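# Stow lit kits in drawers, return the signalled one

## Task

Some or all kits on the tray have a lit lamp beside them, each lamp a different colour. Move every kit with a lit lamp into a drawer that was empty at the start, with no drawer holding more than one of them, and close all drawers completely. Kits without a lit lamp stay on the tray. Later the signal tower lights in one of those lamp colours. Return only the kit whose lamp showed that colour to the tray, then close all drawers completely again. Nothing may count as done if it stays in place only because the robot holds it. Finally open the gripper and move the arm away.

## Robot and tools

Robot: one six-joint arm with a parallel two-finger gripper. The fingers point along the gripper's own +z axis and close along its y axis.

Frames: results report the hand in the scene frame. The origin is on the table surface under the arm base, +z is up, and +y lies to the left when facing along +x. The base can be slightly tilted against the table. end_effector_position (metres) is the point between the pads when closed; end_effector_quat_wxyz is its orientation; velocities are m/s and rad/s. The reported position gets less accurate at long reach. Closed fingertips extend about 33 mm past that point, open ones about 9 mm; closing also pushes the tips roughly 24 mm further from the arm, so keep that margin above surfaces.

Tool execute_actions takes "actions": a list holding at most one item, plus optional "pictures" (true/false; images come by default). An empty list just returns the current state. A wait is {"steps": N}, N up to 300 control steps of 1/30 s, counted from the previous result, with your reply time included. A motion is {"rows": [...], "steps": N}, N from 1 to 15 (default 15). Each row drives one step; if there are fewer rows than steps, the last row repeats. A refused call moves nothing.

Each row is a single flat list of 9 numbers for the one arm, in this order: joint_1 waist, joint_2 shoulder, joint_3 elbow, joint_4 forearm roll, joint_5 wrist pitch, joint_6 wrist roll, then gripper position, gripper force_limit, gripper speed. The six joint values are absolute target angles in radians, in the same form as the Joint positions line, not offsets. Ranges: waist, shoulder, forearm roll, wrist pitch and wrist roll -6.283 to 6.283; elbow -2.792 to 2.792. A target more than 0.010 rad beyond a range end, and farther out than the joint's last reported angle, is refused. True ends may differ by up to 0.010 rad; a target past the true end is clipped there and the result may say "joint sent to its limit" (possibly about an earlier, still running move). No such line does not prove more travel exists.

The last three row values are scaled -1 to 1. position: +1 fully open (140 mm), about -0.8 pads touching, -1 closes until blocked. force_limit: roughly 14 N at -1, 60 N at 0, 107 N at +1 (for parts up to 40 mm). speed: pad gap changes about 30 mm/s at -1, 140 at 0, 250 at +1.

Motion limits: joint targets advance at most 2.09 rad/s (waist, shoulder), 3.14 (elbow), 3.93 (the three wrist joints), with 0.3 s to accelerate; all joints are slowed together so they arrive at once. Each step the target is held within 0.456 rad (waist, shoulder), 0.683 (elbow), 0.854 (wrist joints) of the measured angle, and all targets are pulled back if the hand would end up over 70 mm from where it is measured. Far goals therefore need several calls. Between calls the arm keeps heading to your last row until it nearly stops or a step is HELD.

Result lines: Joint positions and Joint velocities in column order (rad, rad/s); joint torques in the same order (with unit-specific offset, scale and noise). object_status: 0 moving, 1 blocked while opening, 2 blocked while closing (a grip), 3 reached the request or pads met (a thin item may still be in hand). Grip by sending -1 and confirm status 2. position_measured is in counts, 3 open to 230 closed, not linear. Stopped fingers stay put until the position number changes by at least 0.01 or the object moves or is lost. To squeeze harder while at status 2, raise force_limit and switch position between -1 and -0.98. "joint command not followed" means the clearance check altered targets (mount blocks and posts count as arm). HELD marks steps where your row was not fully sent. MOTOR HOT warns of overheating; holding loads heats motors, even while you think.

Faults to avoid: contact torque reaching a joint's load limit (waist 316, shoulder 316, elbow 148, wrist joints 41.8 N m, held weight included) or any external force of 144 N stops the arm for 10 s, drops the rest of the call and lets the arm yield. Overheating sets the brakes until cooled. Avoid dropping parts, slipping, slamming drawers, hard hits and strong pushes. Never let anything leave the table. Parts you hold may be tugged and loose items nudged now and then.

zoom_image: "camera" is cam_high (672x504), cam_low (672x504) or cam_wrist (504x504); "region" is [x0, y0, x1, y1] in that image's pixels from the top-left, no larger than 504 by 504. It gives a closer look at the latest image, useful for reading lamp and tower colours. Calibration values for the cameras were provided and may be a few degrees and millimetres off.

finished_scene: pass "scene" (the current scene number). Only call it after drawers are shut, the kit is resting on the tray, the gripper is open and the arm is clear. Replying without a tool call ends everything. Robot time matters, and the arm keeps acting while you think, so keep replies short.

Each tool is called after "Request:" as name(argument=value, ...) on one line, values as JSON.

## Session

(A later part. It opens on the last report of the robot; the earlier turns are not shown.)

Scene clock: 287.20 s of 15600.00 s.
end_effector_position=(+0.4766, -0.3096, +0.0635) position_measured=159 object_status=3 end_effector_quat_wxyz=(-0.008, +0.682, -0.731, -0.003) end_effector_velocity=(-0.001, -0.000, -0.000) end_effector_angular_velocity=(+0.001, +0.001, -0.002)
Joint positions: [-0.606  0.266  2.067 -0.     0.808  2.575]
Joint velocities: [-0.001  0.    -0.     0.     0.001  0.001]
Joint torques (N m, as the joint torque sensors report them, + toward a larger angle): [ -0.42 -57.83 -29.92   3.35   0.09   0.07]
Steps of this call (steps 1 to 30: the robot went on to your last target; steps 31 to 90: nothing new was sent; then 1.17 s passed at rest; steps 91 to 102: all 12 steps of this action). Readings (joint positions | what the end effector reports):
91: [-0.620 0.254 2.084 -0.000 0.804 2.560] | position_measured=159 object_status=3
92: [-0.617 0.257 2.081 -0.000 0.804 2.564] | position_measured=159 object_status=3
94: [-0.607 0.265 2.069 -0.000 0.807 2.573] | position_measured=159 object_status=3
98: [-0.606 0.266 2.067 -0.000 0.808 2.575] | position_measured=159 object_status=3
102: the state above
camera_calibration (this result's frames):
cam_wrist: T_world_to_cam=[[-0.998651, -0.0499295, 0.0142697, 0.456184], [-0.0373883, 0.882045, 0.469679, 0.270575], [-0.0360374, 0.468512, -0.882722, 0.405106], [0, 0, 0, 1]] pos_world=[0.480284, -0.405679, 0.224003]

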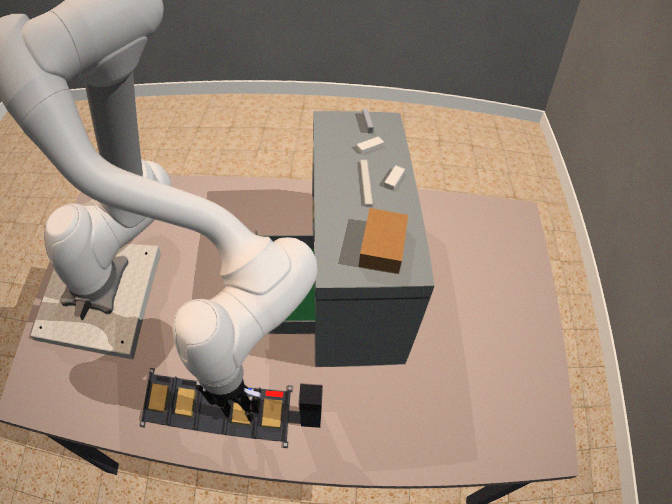

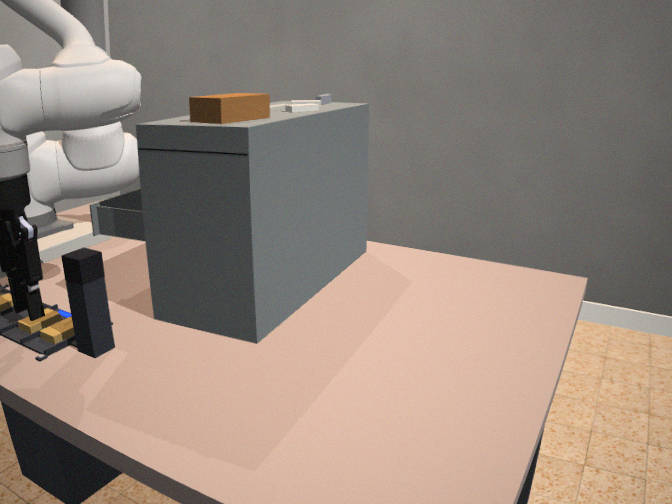

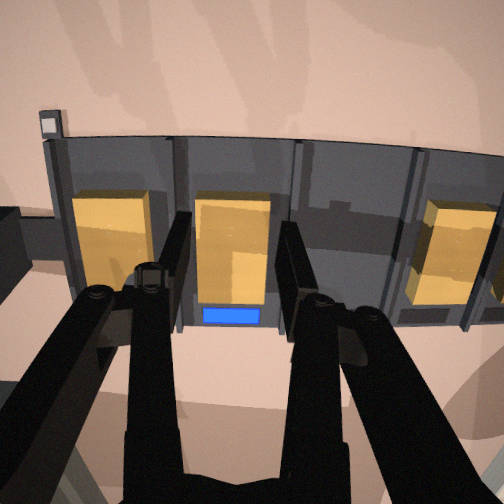

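Request:
execute_actions(actions=[{"rows":[[-0.606,0.273,2.071,0,0.797,2.575,-0.27,0,0],[-0.606,0.273,2.071,0,0.797,2.575,-0.27,0,0],[-0.606,0.273,2.071,0,0.797,2.575,-0.27,0,0],[-0.606,0.277,2.073,0,0.791,2.575,-0.27,0,0],[-0.606,0.277,2.073,0,0.791,2.575,-0.27,0,0],[-0.606,0.277,2.073,0,0.791,2.575,-0.27,0,0],[-0.606,0.280,2.0748,0,0.786,2.575,-0.27,0,0],[-0.606,0.280,2.0748,0,0.786,2.575,-0.27,0,0],[-0.606,0.280,2.0748,0,0.786,2.575,-0.27,0,0],[-0.606,0.283,2.0765,0,0.7815,2.575,-0.27,0,0]],"steps":15}])

Scene clock: 293.90 s of 15600.00 s.
end_effector_position=(+0.4768, -0.3095, +0.0503) position_measured=163 object_status=3 end_effector_quat_wxyz=(-0.008, +0.682, -0.731, -0.002) end_effector_velocity=(-0.001, -0.001, -0.001) end_effector_angular_velocity=(-0.000, -0.000, -0.002)
Joint positions: [-0.606  0.283  2.076 -0.     0.782  2.575]
Joint velocities: [-0.001  0.001  0.001 -0.    -0.003  0.   ]
Joint torques (N m, as the joint torque sensors report them, + toward a larger angle): [ -0.25 -57.85 -26.89   3.08   0.63   0.16]
Steps of this call (steps 1 to 15: the robot went on to your last target; steps 16 to 90: nothing new was sent; then 3.20 s passed at rest; steps 91 to 105: all 15 steps of this action). Readings (joint positions | what the end effector reports):
91: [-0.606 0.266 2.067 -0.000 0.808 2.575] | position_measured=159 object_status=0
92: [-0.606 0.268 2.068 -0.000 0.805 2.575] | position_measured=161 object_status=0
94: [-0.606 0.273 2.071 -0.000 0.798 2.575] | position_measured=163 object_status=0
98: [-0.606 0.278 2.073 -0.000 0.789 2.575] | position_measured=163 object_status=0
105: the state above
camera_calibration (this result's frames):
cam_wrist: T_world_to_cam=[[-0.998654, -0.0499544, 0.0139447, 0.456556], [-0.0375721, 0.882161, 0.469447, 0.276769], [-0.0357524, 0.468291, -0.882851, 0.393156], [0, 0, 0, 1]] pos_world=[0.480396, -0.405459, 0.210803]

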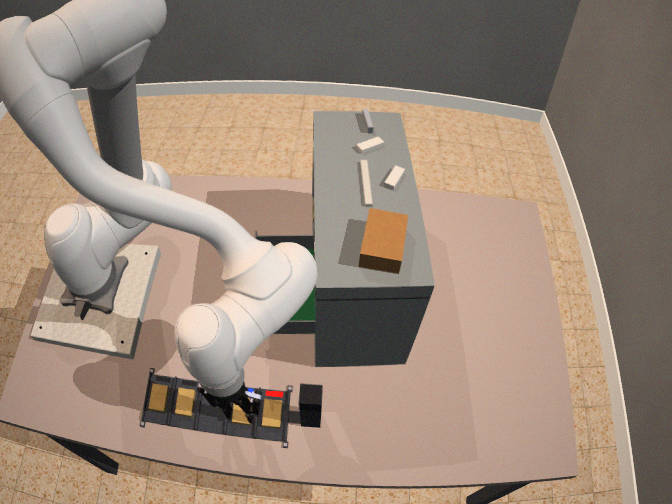

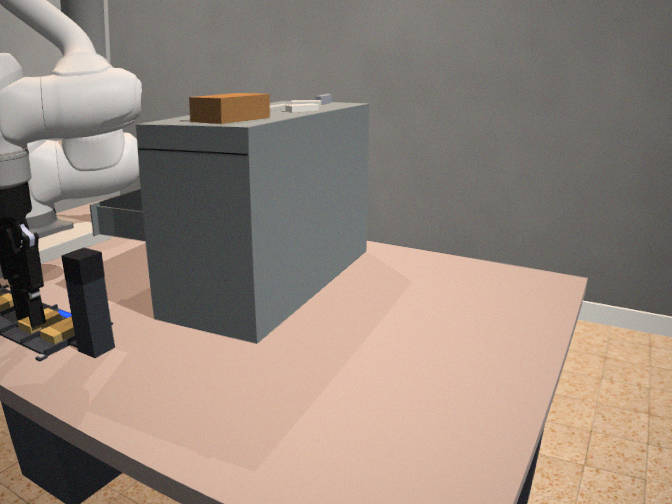

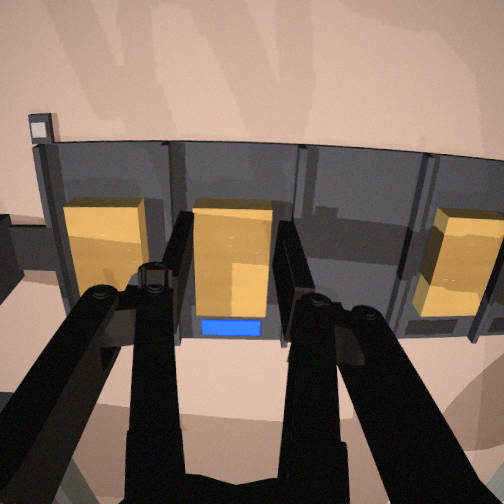

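Request:
execute_actions(actions=[{"rows":[[-0.606,0.282,2.076,0,0.783,2.575,-1,-0.2,-0.5]],"steps":15}], pictures=false)

Request:
execute_actions(actions=[{"rows":[[-0.606,0.280,2.0748,0,0.786,2.575,-0.97,0.3,-0.5]],"steps":10}])

Scene clock: 296.77 s of 15600.00 s.
end_effector_position=(+0.4768, -0.3094, +0.0510) position_measured=181 object_status=2 end_effector_quat_wxyz=(-0.008, +0.682, -0.731, -0.003) end_effector_velocity=(-0.000, +0.000, -0.000) end_effector_angular_velocity=(+0.001, +0.001, +0.001)
Joint positions: [-0.606  0.282  2.076  0.     0.783  2.575]
Joint velocities: [ 0.     0.001 -0.    -0.     0.001 -0.   ]
Joint torques (N m, as the joint torque sensors report them, + toward a larger angle): [  3.55 -20.49 -13.46   5.06  -5.64   0.2 ]
Steps of this call (steps 1 to 15: the robot went on to your last target; steps 16 to 71: nothing new was sent; steps 72 to 86: all 15 steps of this action). Readings (joint positions | what the end effector reports):
72: [-0.606 0.283 2.077 -0.000 0.781 2.575] | position_measured=163 object_status=0
73: [-0.606 0.283 2.076 0.000 0.781 2.575] | position_measured=165 object_status=0
75: [-0.606 0.282 2.076 0.000 0.783 2.575] | position_measured=174 object_status=0
79: [-0.606 0.282 2.076 0.000 0.783 2.575] | position_measured=181 object_status=0
86: the state above

Scene clock: 297.10 s of 15600.00 s.
end_effector_position=(+0.4769, -0.3097, +0.0525) position_measured=234 object_status=0 end_effector_quat_wxyz=(-0.008, +0.682, -0.731, -0.002) end_effector_velocity=(+0.000, -0.001, +0.001) end_effector_angular_velocity=(-0.001, -0.002, -0.001)
Joint positions: [-0.606  0.28   2.075 -0.     0.786  2.575]
Joint velocities: [-0.001 -0.001  0.     0.    -0.001 -0.   ]
Joint torques (N m, as the joint torque sensors report them, + toward a larger angle): [  1.74 -38.31 -15.85   4.74  -0.15  -0.05]
Steps of this call (steps 1 to 10: all 10 steps of this action). Readings (joint positions | what the end effector reports):
1: [-0.606 0.282 2.076 0.000 0.783 2.575] | position_measured=181 object_status=0
2: [-0.606 0.281 2.076 0.000 0.784 2.575] | position_measured=186 object_status=0
4: [-0.606 0.280 2.075 -0.000 0.785 2.575] | position_measured=197 object_status=0
8: [-0.606 0.280 2.075 -0.000 0.786 2.575] | position_measured=233 object_status=0
10: the state above
camera_calibration (this result's frames):
cam_wrist: T_world_to_cam=[[-0.998657, -0.0499096, 0.0138649, 0.456598], [-0.0375756, 0.882236, 0.469305, 0.275923], [-0.035655, 0.468154, -0.882927, 0.395162], [0, 0, 0, 1]] pos_world=[0.480442, -0.405637, 0.213077]

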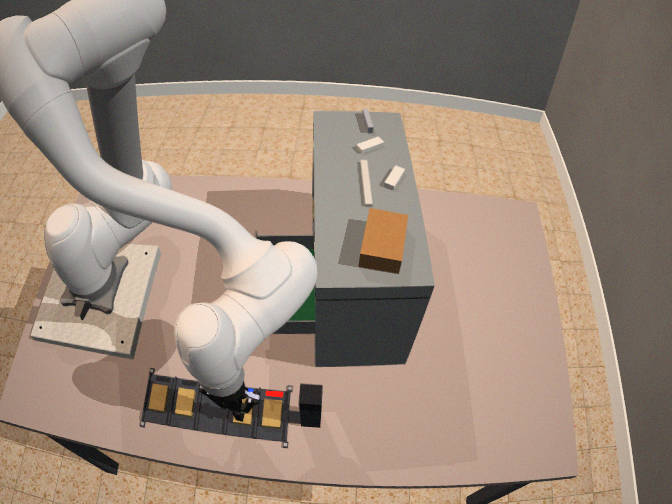

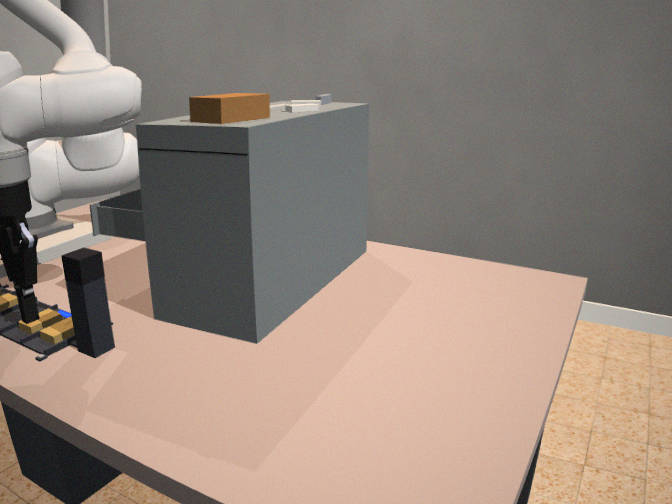

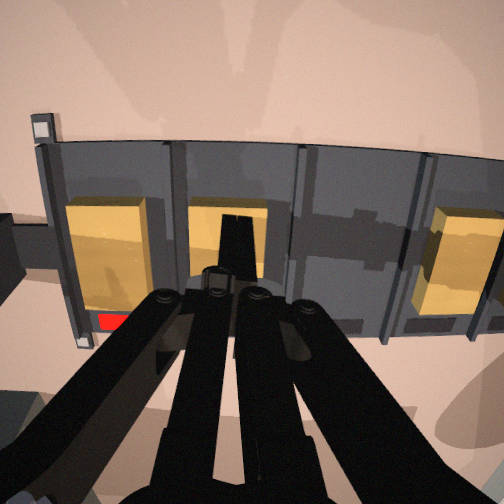

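Request:
execute_actions(actions=[{"rows":[[-0.608,0.278,2.0775,0,0.7855,2.575,-0.97,0.3,0],[-0.608,0.278,2.0775,0,0.7855,2.575,-0.97,0.3,0],[-0.610,0.276,2.080,0,0.785,2.575,-0.97,0.3,0],[-0.610,0.276,2.080,0,0.785,2.575,-0.97,0.3,0],[-0.612,0.274,2.083,0,0.784,2.575,-0.97,0.3,0],[-0.612,0.274,2.083,0,0.784,2.575,-0.97,0.3,0],[-0.614,0.272,2.086,0,0.783,2.575,-0.97,0.3,0]],"steps":12}])

Scene clock: 303.27 s of 15600.00 s.
end_effector_position=(+0.4696, -0.3096, +0.0526) position_measured=234 object_status=3 end_effector_quat_wxyz=(-0.008, +0.679, -0.734, -0.003) end_effector_velocity=(-0.001, -0.000, -0.000) end_effector_angular_velocity=(+0.001, +0.001, -0.002)
Joint positions: [-0.614  0.272  2.086  0.     0.783  2.575]
Joint velocities: [-0.002 -0.     0.001  0.    -0.    -0.   ]
Joint torques (N m, as the joint torque sensors report them, + toward a larger angle): [ -4.14 -43.04 -14.87   0.97   3.55   0.21]
Steps of this call (steps 1 to 15: the robot went on to your last target; steps 16 to 90: nothing new was sent; then 2.77 s passed at rest; steps 91 to 102: all 12 steps of this action). Readings (joint positions | what the end effector reports):
91: [-0.606 0.280 2.075 -0.000 0.786 2.575] | position_measured=234 object_status=3
92: [-0.606 0.279 2.076 0.000 0.786 2.575] | position_measured=234 object_status=3
94: [-0.608 0.277 2.078 0.000 0.786 2.575] | position_measured=234 object_status=3
98: [-0.612 0.273 2.084 0.000 0.784 2.575] | position_measured=234 object_status=3
102: the state above
camera_calibration (this result's frames):
cam_wrist: T_world_to_cam=[[-0.999025, -0.0418775, 0.0140072, 0.451979], [-0.0304, 0.882316, 0.469676, 0.272214], [-0.0320276, 0.468792, -0.882728, 0.393431], [0, 0, 0, 1]] pos_world=[0.472414, -0.405688, 0.213109]

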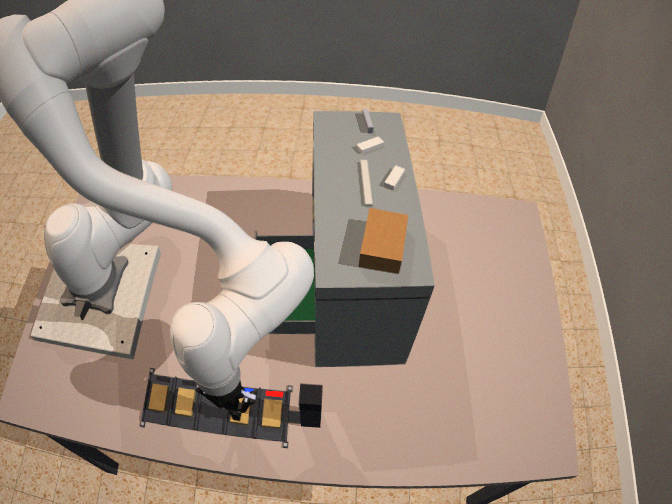

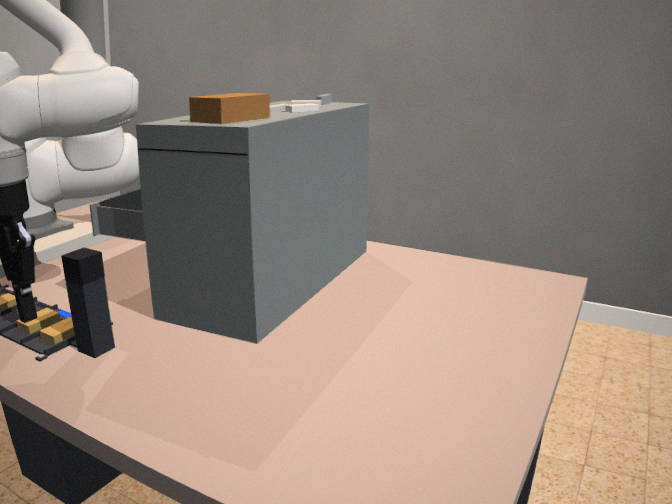

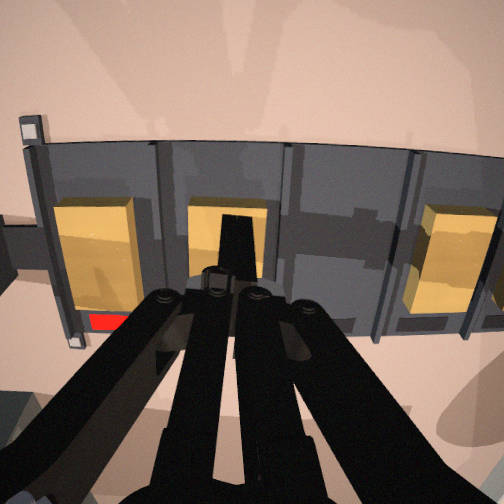

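Request:
execute_actions(actions=[{"rows":[[-0.614,0.255,2.077,0,0.81,2.575,-0.97,0.3,0.5],[-0.614,0.255,2.077,0,0.81,2.575,-0.97,0.3,0.5],[-0.614,0.255,2.077,0,0.81,2.575,-0.97,0.3,0.5],[-0.614,0.255,2.077,0,0.81,2.575,-0.24,0,0.5],[-0.614,0.255,2.077,0,0.81,2.575,-0.24,0,0.5],[-0.6095,0.255,2.068,0,0.818,2.572,-0.24,0,0.5]],"steps":15}], pictures=false)

Request:
execute_actions(actions=[{"rows":[[-0.6095,0.2625,2.072,0,0.8065,2.572,-0.24,0,0]],"steps":12}])

Scene clock: 307.80 s of 15600.00 s.
end_effector_position=(+0.4734, -0.3099, +0.0694) position_measured=159 object_status=0 end_effector_quat_wxyz=(-0.008, +0.682, -0.731, -0.003) end_effector_velocity=(-0.000, -0.000, -0.000) end_effector_angular_velocity=(+0.000, +0.001, -0.000)
Joint positions: [-0.61   0.255  2.068 -0.     0.818  2.572]
Joint velocities: [-0.     0.    -0.    -0.     0.001 -0.   ]
Joint torques (N m, as the joint torque sensors report them, + toward a larger angle): [ -0.17 -57.36 -30.44   3.28   0.11   0.08]
Steps of this call (steps 1 to 15: the robot went on to your last target; steps 16 to 90: nothing new was sent; then 1.03 s passed at rest; steps 91 to 105: all 15 steps of this action). Readings (joint positions | what the end effector reports):
91: [-0.614 0.272 2.086 -0.000 0.783 2.575] | position_measured=234 object_status=3
92: [-0.614 0.269 2.085 -0.000 0.788 2.575] | position_measured=234 object_status=3
94: [-0.614 0.257 2.078 -0.000 0.807 2.575] | position_measured=234 object_status=0
98: [-0.611 0.255 2.070 -0.000 0.816 2.573] | position_measured=198 object_status=0
105: the state above

Scene clock: 308.20 s of 15600.00 s.
end_effector_position=(+0.4736, -0.3098, +0.0636) position_measured=159 object_status=3 end_effector_quat_wxyz=(-0.008, +0.682, -0.731, -0.003) end_effector_velocity=(-0.001, +0.001, -0.000) end_effector_angular_velocity=(+0.001, +0.002, +0.001)
Joint positions: [-0.61   0.262  2.072  0.     0.807  2.572]
Joint velocities: [ 0.001  0.     0.    -0.     0.002 -0.   ]
Joint torques (N m, as the joint torque sensors report them, + toward a larger angle): [ -1.07 -57.2  -30.35   3.31   0.11   0.06]
Steps of this call (steps 1 to 12: all 12 steps of this action). Readings (joint positions | what the end effector reports):
1: [-0.610 0.255 2.068 -0.000 0.818 2.572] | position_measured=159 object_status=0
2: [-0.610 0.257 2.069 0.000 0.815 2.572] | position_measured=159 object_status=0
4: [-0.610 0.262 2.072 0.000 0.808 2.572] | position_measured=159 object_status=3
8: [-0.610 0.262 2.072 0.000 0.807 2.572] | position_measured=159 object_status=3
12: the state above
camera_calibration (this result's frames):
cam_wrist: T_world_to_cam=[[-0.998684, -0.0493519, 0.0139729, 0.453368], [-0.0370228, 0.882133, 0.469544, 0.270466], [-0.0354988, 0.468408, -0.882799, 0.404871], [0, 0, 0, 1]] pos_world=[0.477157, -0.405857, 0.224089]

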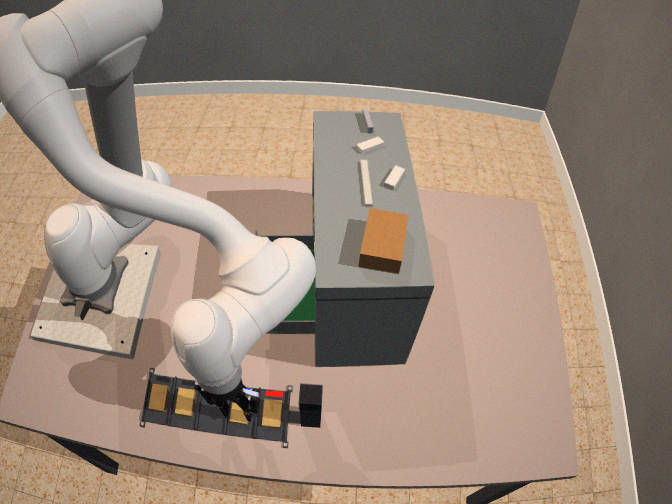

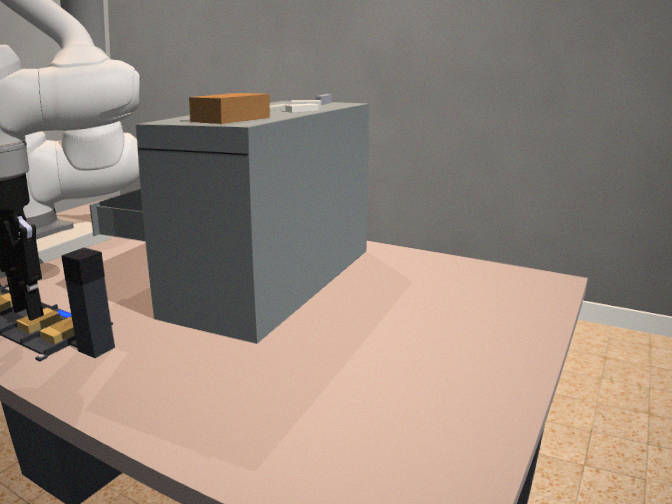

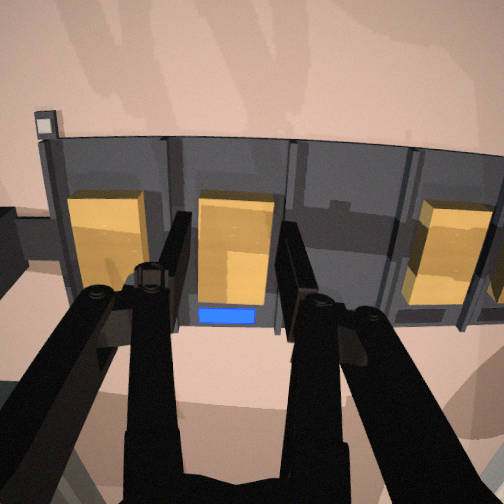

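Request:
execute_actions(actions=[{"rows":[[-0.6095,0.275,2.079,0,0.788,2.572,-0.24,-0.2,0]],"steps":15}])

Request:
execute_actions(actions=[{"rows":[[-0.6095,0.285,2.0843,0,0.7715,2.572,-0.24,-0.2,0]],"steps":15}])

Scene clock: 330.73 s of 15600.00 s.
end_effector_position=(+0.4733, -0.3094, +0.0537) position_measured=159 object_status=3 end_effector_quat_wxyz=(-0.008, +0.682, -0.731, -0.003) end_effector_velocity=(-0.001, -0.000, +0.000) end_effector_angular_velocity=(+0.001, +0.001, -0.001)
Joint positions: [-0.609  0.275  2.079 -0.     0.788  2.572]
Joint velocities: [-0.001 -0.001  0.     0.     0.002  0.   ]
Joint torques (N m, as the joint torque sensors report them, + toward a larger angle): [ -0.4  -58.25 -29.18   3.23   0.11   0.07]
Steps of this call (steps 1 to 15: the robot went on to your last target; steps 16 to 90: nothing new was sent; then 19.03 s passed at rest; steps 91 to 105: all 15 steps of this action). Readings (joint positions | what the end effector reports):
91: [-0.609 0.263 2.072 -0.000 0.806 2.572] | position_measured=159 object_status=3
92: [-0.609 0.265 2.073 -0.000 0.802 2.572] | position_measured=159 object_status=3
94: [-0.609 0.274 2.079 -0.000 0.790 2.572] | position_measured=159 object_status=3
98: [-0.609 0.275 2.079 -0.000 0.788 2.572] | position_measured=159 object_status=3
105: the state above
camera_calibration (this result's frames):
cam_wrist: T_world_to_cam=[[-0.998661, -0.0495644, 0.0148441, 0.453081], [-0.0367827, 0.881892, 0.470015, 0.274496], [-0.0363869, 0.468839, -0.882534, 0.396491], [0, 0, 0, 1]] pos_world=[0.476998, -0.40551, 0.214174]

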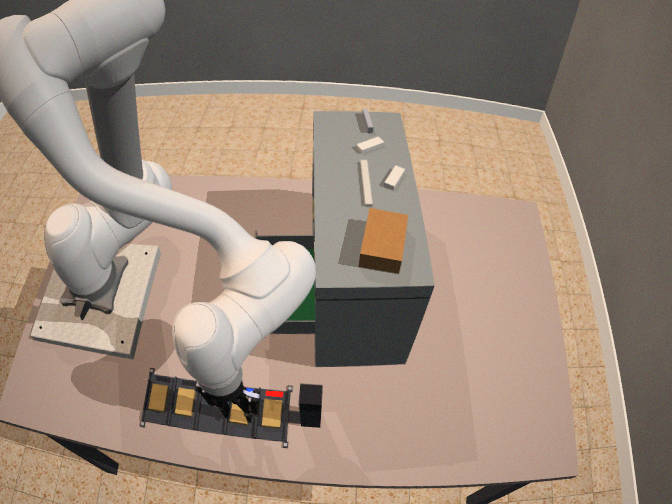

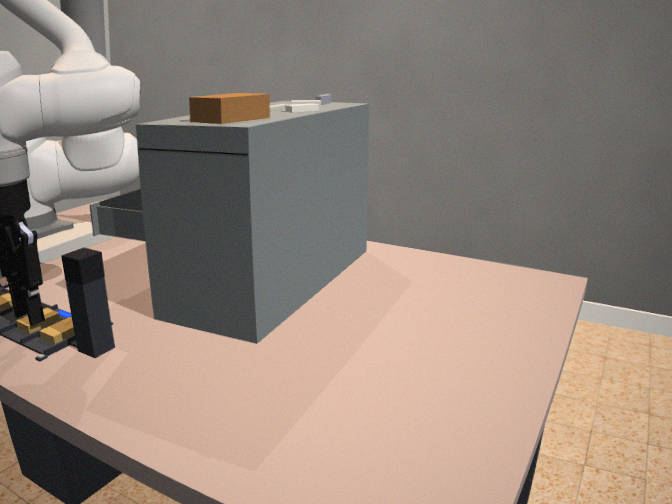

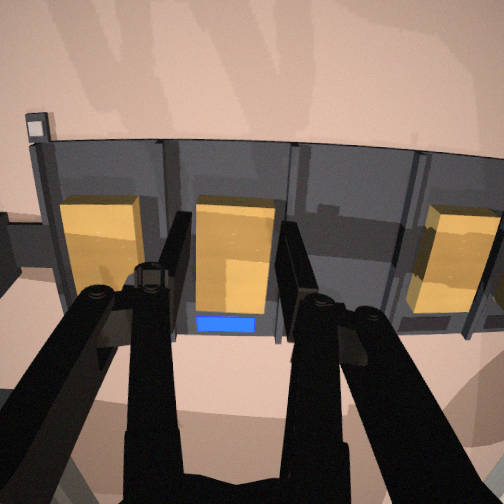

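Scene clock: 331.23 s of 15600.00 s.
end_effector_position=(+0.4736, -0.3095, +0.0460) position_measured=159 object_status=3 end_effector_quat_wxyz=(-0.008, +0.682, -0.731, -0.002) end_effector_velocity=(-0.000, +0.000, -0.000) end_effector_angular_velocity=(+0.000, -0.000, +0.001)
Joint positions: [-0.609  0.285  2.084 -0.     0.771  2.572]
Joint velocities: [-0.    -0.     0.     0.    -0.    -0.001]
Joint torques (N m, as the joint torque sensors report them, + toward a larger angle): [  0.1  -58.78 -29.02   3.27   0.22   0.16]
Steps of this call (steps 1 to 15: all 15 steps of this action). Readings (joint positions | what the end effector reports):
1: [-0.609 0.275 2.079 -0.000 0.788 2.572] | position_measured=159 object_status=3
2: [-0.609 0.278 2.080 -0.000 0.783 2.572] | position_measured=159 object_status=3
4: [-0.609 0.284 2.084 -0.000 0.773 2.572] | position_measured=159 object_status=3
8: [-0.609 0.285 2.084 -0.000 0.772 2.572] | position_measured=159 object_status=3
15: the state above
camera_calibration (this result's frames):
cam_wrist: T_world_to_cam=[[-0.998675, -0.0495353, 0.0139188, 0.453533], [-0.037218, 0.882228, 0.46935, 0.278523], [-0.035529, 0.46821, -0.882903, 0.389119], [0, 0, 0, 1]] pos_world=[0.477123, -0.405444, 0.206517]

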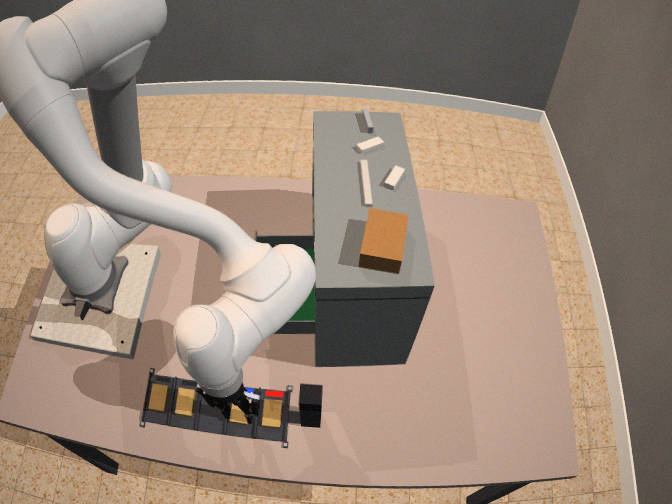

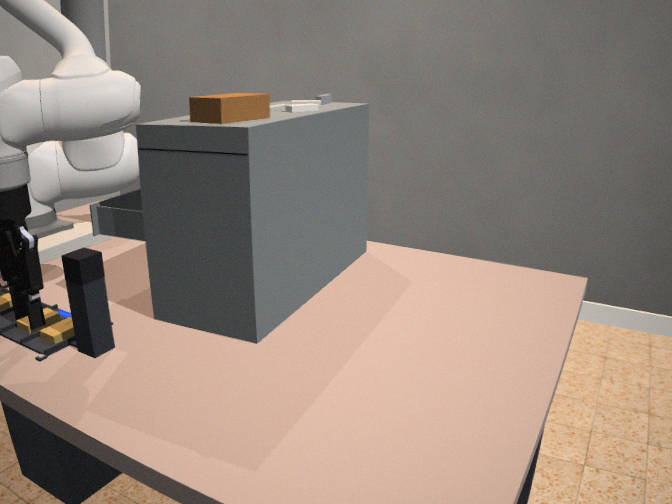

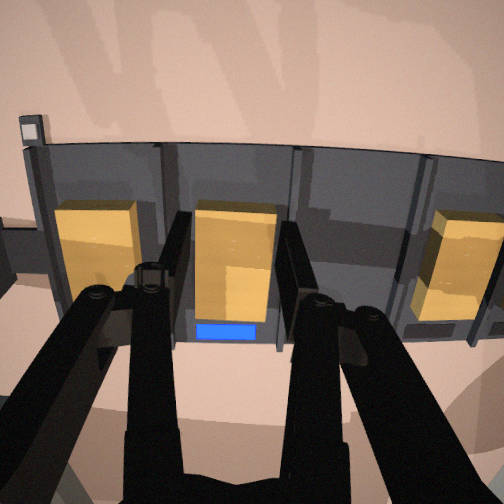

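Request:
execute_actions(actions=[{"rows":[[-0.6095,0.285,2.0843,0,0.7715,2.572,-1,-0.2,-0.5]],"steps":15}], pictures=false)

Request:
execute_actions(actions=[{"rows":[[-0.6095,0.285,2.0843,0,0.7715,2.572,-0.97,0.3,-0.5]],"steps":12}], pictures=false)

Request:
execute_actions(actions=[{"rows":[[-0.6095,0.24,2.06,0,0.84,2.572,-0.97,0.3,-0.5]],"steps":15}])

Scene clock: 335.50 s of 15600.00 s.
end_effector_position=(+0.4736, -0.3095, +0.0460) position_measured=173 object_status=2 end_effector_quat_wxyz=(-0.008, +0.682, -0.731, -0.002) end_effector_velocity=(+0.001, +0.000, -0.000) end_effector_angular_velocity=(-0.001, -0.001, +0.000)
Joint positions: [-0.61   0.285  2.084  0.     0.771  2.572]
Joint velocities: [ 0.001  0.    -0.    -0.    -0.001  0.001]
Joint torques (N m, as the joint torque sensors report them, + toward a larger angle): [ -0.44 -42.83 -21.99   3.58  -2.04   0.31]
Steps of this call (steps 1 to 15: the robot went on to your last target; steps 16 to 90: nothing new was sent; then 0.77 s passed at rest; steps 91 to 105: all 15 steps of this action). Readings (joint positions | what the end effector reports):
91: [-0.610 0.285 2.084 0.000 0.771 2.572] | position_measured=159 object_status=0
92: [-0.610 0.285 2.084 0.000 0.771 2.572] | position_measured=161 object_status=0
94: [-0.610 0.285 2.084 0.000 0.771 2.572] | position_measured=170 object_status=0
98: [-0.610 0.285 2.084 0.000 0.771 2.572] | position_measured=173 object_status=0
105: the state above

Scene clock: 335.90 s of 15600.00 s.
end_effector_position=(+0.4736, -0.3095, +0.0460) position_measured=176 object_status=2 end_effector_quat_wxyz=(-0.008, +0.682, -0.731, -0.002) end_effector_velocity=(+0.000, -0.000, -0.000) end_effector_angular_velocity=(-0.001, -0.001, +0.000)
Joint positions: [-0.61   0.285  2.084  0.     0.771  2.572]
Joint velocities: [-0.     0.    -0.     0.    -0.001 -0.   ]
Joint torques (N m, as the joint torque sensors report them, + toward a larger angle): [ -0.41 -38.73 -20.41   3.43  -3.07   0.3 ]
Steps of this call (steps 1 to 12: all 12 steps of this action). Readings (joint positions | what the end effector reports):
1: [-0.610 0.285 2.084 0.000 0.771 2.572] | position_measured=173 object_status=0
2: [-0.610 0.285 2.084 0.000 0.771 2.572] | position_measured=176 object_status=0
4: [-0.610 0.285 2.084 0.000 0.771 2.572] | position_measured=176 object_status=0
8: [-0.610 0.285 2.084 0.000 0.771 2.572] | position_measured=176 object_status=2
12: the state above

Scene clock: 336.40 s of 15600.00 s.
end_effector_position=(+0.4734, -0.3100, +0.0811) position_measured=176 object_status=2 end_effector_quat_wxyz=(-0.008, +0.682, -0.731, -0.002) end_effector_velocity=(-0.000, +0.000, -0.000) end_effector_angular_velocity=(+0.001, +0.001, -0.001)
Joint positions: [-0.61   0.24   2.06   0.     0.84   2.572]
Joint velocities: [ 0.001  0.001 -0.    -0.     0.001  0.001]
Joint torques (N m, as the joint torque sensors report them, + toward a larger angle): [ -1.06 -56.35 -31.3    3.46   0.19   0.05]
Steps of this call (steps 1 to 15: all 15 steps of this action). Readings (joint positions | what the end effector reports):
1: [-0.610 0.285 2.084 0.000 0.772 2.572] | position_measured=176 object_status=2
2: [-0.610 0.282 2.083 0.000 0.777 2.572] | position_measured=176 object_status=2
4: [-0.610 0.256 2.069 0.000 0.816 2.572] | position_measured=176 object_status=2
8: [-0.610 0.240 2.060 0.000 0.840 2.572] | position_measured=176 object_status=2
15: the state above
camera_calibration (this result's frames):
cam_wrist: T_world_to_cam=[[-0.998696, -0.0492994, 0.0132926, 0.452929], [-0.0373144, 0.882378, 0.469059, 0.26264], [-0.0348534, 0.467951, -0.883067, 0.420035], [0, 0, 0, 1]] pos_world=[0.476779, -0.405974, 0.241705]

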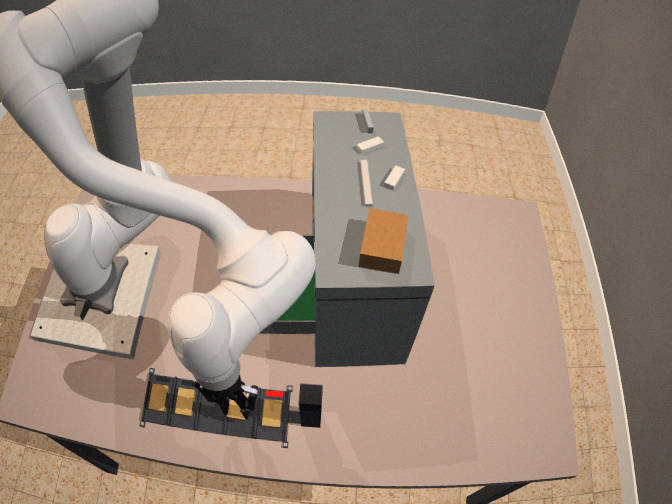

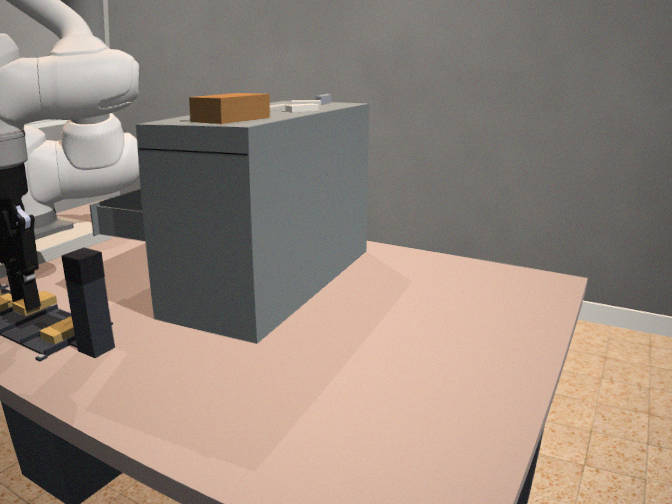

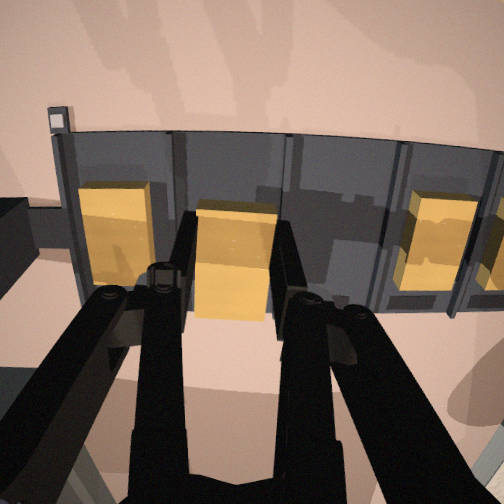

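Request:
execute_actions(actions=[{"rows":[[-0.6095,0.05,2.0,0,1.09,2.572,-0.97,0.3,-0.5]],"steps":15}], pictures=false)

Request:
execute_actions(actions=[{"rows":[[-0.6095,-0.1,1.95,0,1.29,2.572,-0.97,0.3,-0.5]],"steps":15}], pictures=false)

Request:
execute_actions(actions=[{"rows":[[-0.35,-0.08,1.93,0,1.29,2.83,-0.97,0.3,-0.5]],"steps":15}], pictures=false)

Request:
execute_actions(actions=[{"rows":[[-0.11,-0.02,1.89,0,1.27,3.075,-0.97,0.3,-0.5]],"steps":15}])

Scene clock: 342.13 s of 15600.00 s.
end_effector_position=(+0.4425, -0.2898, +0.2127) position_measured=176 object_status=2 end_effector_quat_wxyz=(-0.008, +0.682, -0.731, -0.002) end_effector_velocity=(-0.001, +0.000, +0.000) end_effector_angular_velocity=(+0.002, +0.002, -0.002)
Joint positions: [-0.609  0.05   2.    -0.     1.09   2.572]
Joint velocities: [-0.001 -0.001 -0.     0.     0.003  0.001]
Joint torques (N m, as the joint torque sensors report them, + toward a larger angle): [ -1.36 -43.62 -36.42   4.08  -0.26   0.08]
Steps of this call (steps 1 to 15: the robot went on to your last target; steps 16 to 90: nothing new was sent; then 2.23 s passed at rest; steps 91 to 105: all 15 steps of this action). Readings (joint positions | what the end effector reports):
91: [-0.609 0.240 2.060 -0.000 0.840 2.572] | position_measured=176 object_status=2
92: [-0.609 0.236 2.059 -0.000 0.845 2.572] | position_measured=176 object_status=2
94: [-0.609 0.207 2.050 -0.000 0.884 2.572] | position_measured=176 object_status=2
98: [-0.609 0.112 2.020 -0.000 1.008 2.572] | position_measured=176 object_status=2
105: the state above

Scene clock: 342.63 s of 15600.00 s.
end_effector_position=(+0.4004, -0.2606, +0.3143) position_measured=176 object_status=2 end_effector_quat_wxyz=(-0.008, +0.682, -0.731, -0.002) end_effector_velocity=(+0.001, +0.000, +0.001) end_effector_angular_velocity=(-0.003, -0.004, +0.001)
Joint positions: [-0.609 -0.1    1.95  -0.     1.29   2.572]
Joint velocities: [ 0.001 -0.003 -0.     0.    -0.003 -0.   ]
Joint torques (N m, as the joint torque sensors report them, + toward a larger angle): [ -0.08 -30.75 -39.66   4.43  -0.03   0.16]
Steps of this call (steps 1 to 15: all 15 steps of this action). Readings (joint positions | what the end effector reports):
1: [-0.609 0.050 2.000 -0.000 1.090 2.572] | position_measured=176 object_status=2
2: [-0.609 0.047 1.999 -0.000 1.095 2.572] | position_measured=176 object_status=2
4: [-0.609 0.017 1.989 -0.000 1.135 2.572] | position_measured=176 object_status=2
8: [-0.609 -0.073 1.959 -0.000 1.253 2.572] | position_measured=176 object_status=2
15: the state above

Scene clock: 343.13 s of 15600.00 s.
end_effector_position=(+0.4641, -0.1534, +0.3177) position_measured=176 object_status=2 end_effector_quat_wxyz=(-0.008, +0.683, -0.731, -0.002) end_effector_velocity=(-0.000, -0.000, -0.001) end_effector_angular_velocity=(+0.001, +0.003, -0.006)
Joint positions: [-0.35 -0.08  1.93  0.    1.29  2.83]
Joint velocities: [-0.     0.002 -0.    -0.     0.001  0.005]
Joint torques (N m, as the joint torque sensors report them, + toward a larger angle): [ -1.74 -34.46 -40.32   4.44   0.27   0.06]
Steps of this call (steps 1 to 15: all 15 steps of this action). Readings (joint positions | what the end effector reports):
1: [-0.609 -0.100 1.950 -0.000 1.290 2.572] | position_measured=176 object_status=2
2: [-0.606 -0.099 1.950 -0.000 1.290 2.576] | position_measured=176 object_status=2
4: [-0.576 -0.097 1.948 -0.000 1.290 2.605] | position_measured=176 object_status=2
8: [-0.455 -0.088 1.938 -0.000 1.290 2.726] | position_measured=176 object_status=2
15: the state above

Scene clock: 343.63 s of 15600.00 s.
end_effector_position=(+0.5198, -0.0429, +0.3109) position_measured=176 object_status=2 end_effector_quat_wxyz=(-0.008, +0.681, -0.733, -0.002) end_effector_velocity=(+0.001, -0.000, +0.000) end_effector_angular_velocity=(-0.000, -0.002, -0.006)
Joint positions: [-0.11  -0.02   1.89   0.     1.27   3.075]
Joint velocities: [-0.001  0.001 -0.001  0.    -0.002  0.005]
Joint torques (N m, as the joint torque sensors report them, + toward a larger angle): [ -1.69 -39.98 -39.75   4.32   0.2    0.13]
Steps of this call (steps 1 to 15: all 15 steps of this action). Readings (joint positions | what the end effector reports):
1: [-0.350 -0.080 1.930 0.000 1.290 2.830] | position_measured=176 object_status=2
2: [-0.346 -0.079 1.929 0.000 1.290 2.834] | position_measured=176 object_status=2
4: [-0.317 -0.072 1.924 0.000 1.288 2.864] | position_measured=176 object_status=2
8: [-0.200 -0.042 1.905 0.000 1.278 2.984] | position_measured=176 object_status=2
15: the state above
camera_calibration (this result's frames):
cam_wrist: T_world_to_cam=[[-0.998859, -0.0459725, 0.0129528, 0.50978], [-0.0345129, 0.88219, 0.469627, -0.0807873], [-0.0330168, 0.468644, -0.88277, 0.498543], [0, 0, 0, 1]] pos_world=[0.52287, -0.138933, 0.471435]

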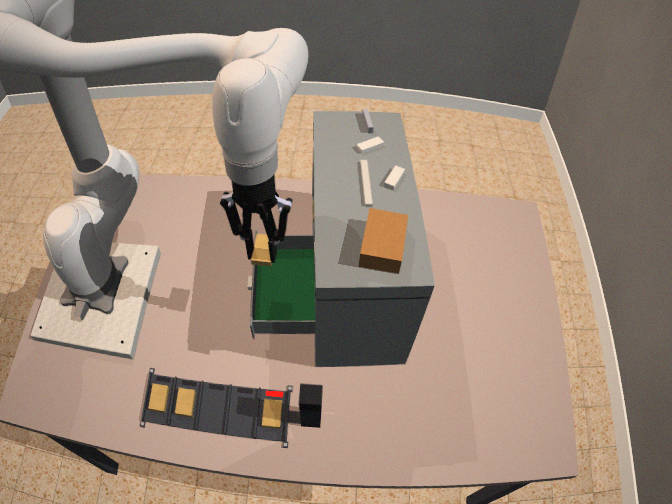

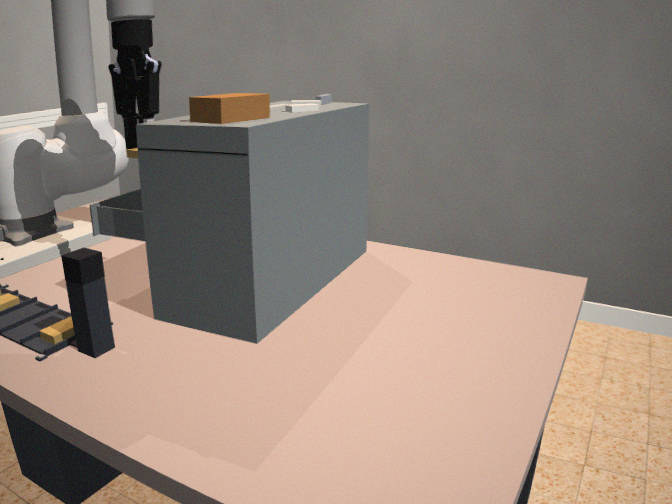

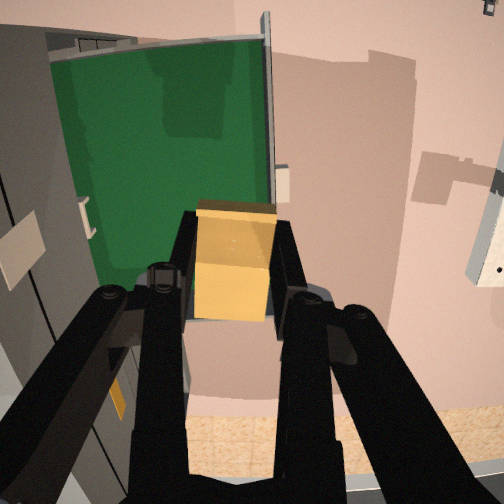

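Request:
execute_actions(actions=[{"rows":[[-0.15,0.054,1.909,0,1.178,3.035,-0.97,0.3,-0.5]],"steps":15}], pictures=false)

Request:
execute_actions(actions=[{"rows":[[-0.15,0.071,1.948,0,1.122,3.035,-0.97,0.3,-0.5]],"steps":15}])

Scene clock: 347.73 s of 15600.00 s.
end_effector_position=(+0.5457, -0.0679, +0.2611) position_measured=176 object_status=2 end_effector_quat_wxyz=(-0.008, +0.681, -0.733, -0.003) end_effector_velocity=(-0.000, +0.001, -0.001) end_effector_angular_velocity=(+0.001, +0.003, +0.001)
Joint positions: [-0.15   0.054  1.909  0.     1.178  3.035]
Joint velocities: [ 0.001  0.002 -0.     0.     0.001 -0.   ]
Joint torques (N m, as the joint torque sensors report them, + toward a larger angle): [ -0.18 -44.57 -38.85   4.38   0.17   0.05]
Steps of this call (steps 1 to 15: the robot went on to your last target; steps 16 to 90: nothing new was sent; then 0.60 s passed at rest; steps 91 to 105: all 15 steps of this action). Readings (joint positions | what the end effector reports):
91: [-0.110 -0.020 1.890 0.000 1.270 3.075] | position_measured=176 object_status=2
92: [-0.112 -0.016 1.890 0.000 1.265 3.073] | position_measured=176 object_status=2
94: [-0.127 0.013 1.898 0.000 1.228 3.057] | position_measured=176 object_status=2
98: [-0.150 0.054 1.909 0.000 1.179 3.035] | position_measured=176 object_status=2
105: the state above

Scene clock: 348.23 s of 15600.00 s.
end_effector_position=(+0.5438, -0.0671, +0.2318) position_measured=176 object_status=2 end_effector_quat_wxyz=(-0.008, +0.681, -0.733, -0.003) end_effector_velocity=(-0.000, -0.000, +0.000) end_effector_angular_velocity=(-0.001, +0.000, -0.001)
Joint positions: [-0.15   0.071  1.948 -0.     1.122  3.035]
Joint velocities: [-0.    -0.     0.    -0.001  0.     0.   ]
Joint torques (N m, as the joint torque sensors report them, + toward a larger angle): [ -0.87 -45.89 -37.42   4.2    0.15   0.15]
Steps of this call (steps 1 to 15: all 15 steps of this action). Readings (joint positions | what the end effector reports):
1: [-0.150 0.054 1.909 0.000 1.178 3.035] | position_measured=176 object_status=2
2: [-0.150 0.056 1.913 0.000 1.171 3.035] | position_measured=176 object_status=2
4: [-0.150 0.068 1.940 -0.000 1.134 3.035] | position_measured=176 object_status=2
8: [-0.150 0.071 1.948 -0.000 1.122 3.035] | position_measured=176 object_status=2
15: the state above
camera_calibration (this result's frames):
cam_wrist: T_world_to_cam=[[-0.998846, -0.0459551, 0.0139216, 0.533383], [-0.0340411, 0.882178, 0.469684, -0.0217164], [-0.0338657, 0.468668, -0.882725, 0.44132], [0, 0, 0, 1]] pos_world=[0.546974, -0.163163, 0.392338]

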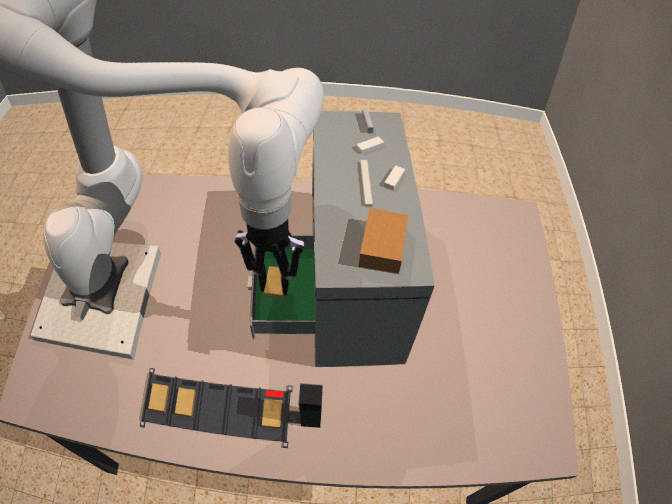

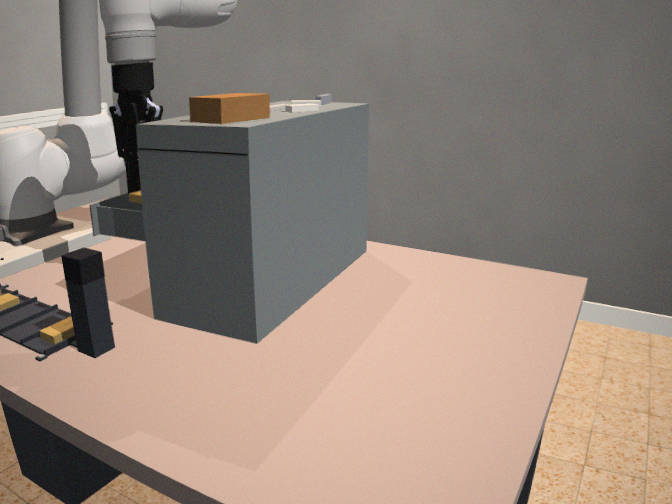

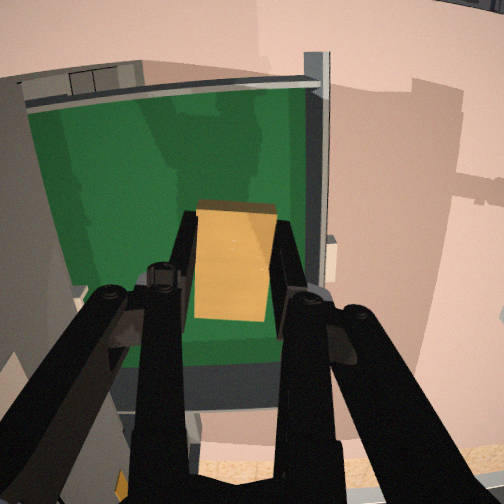

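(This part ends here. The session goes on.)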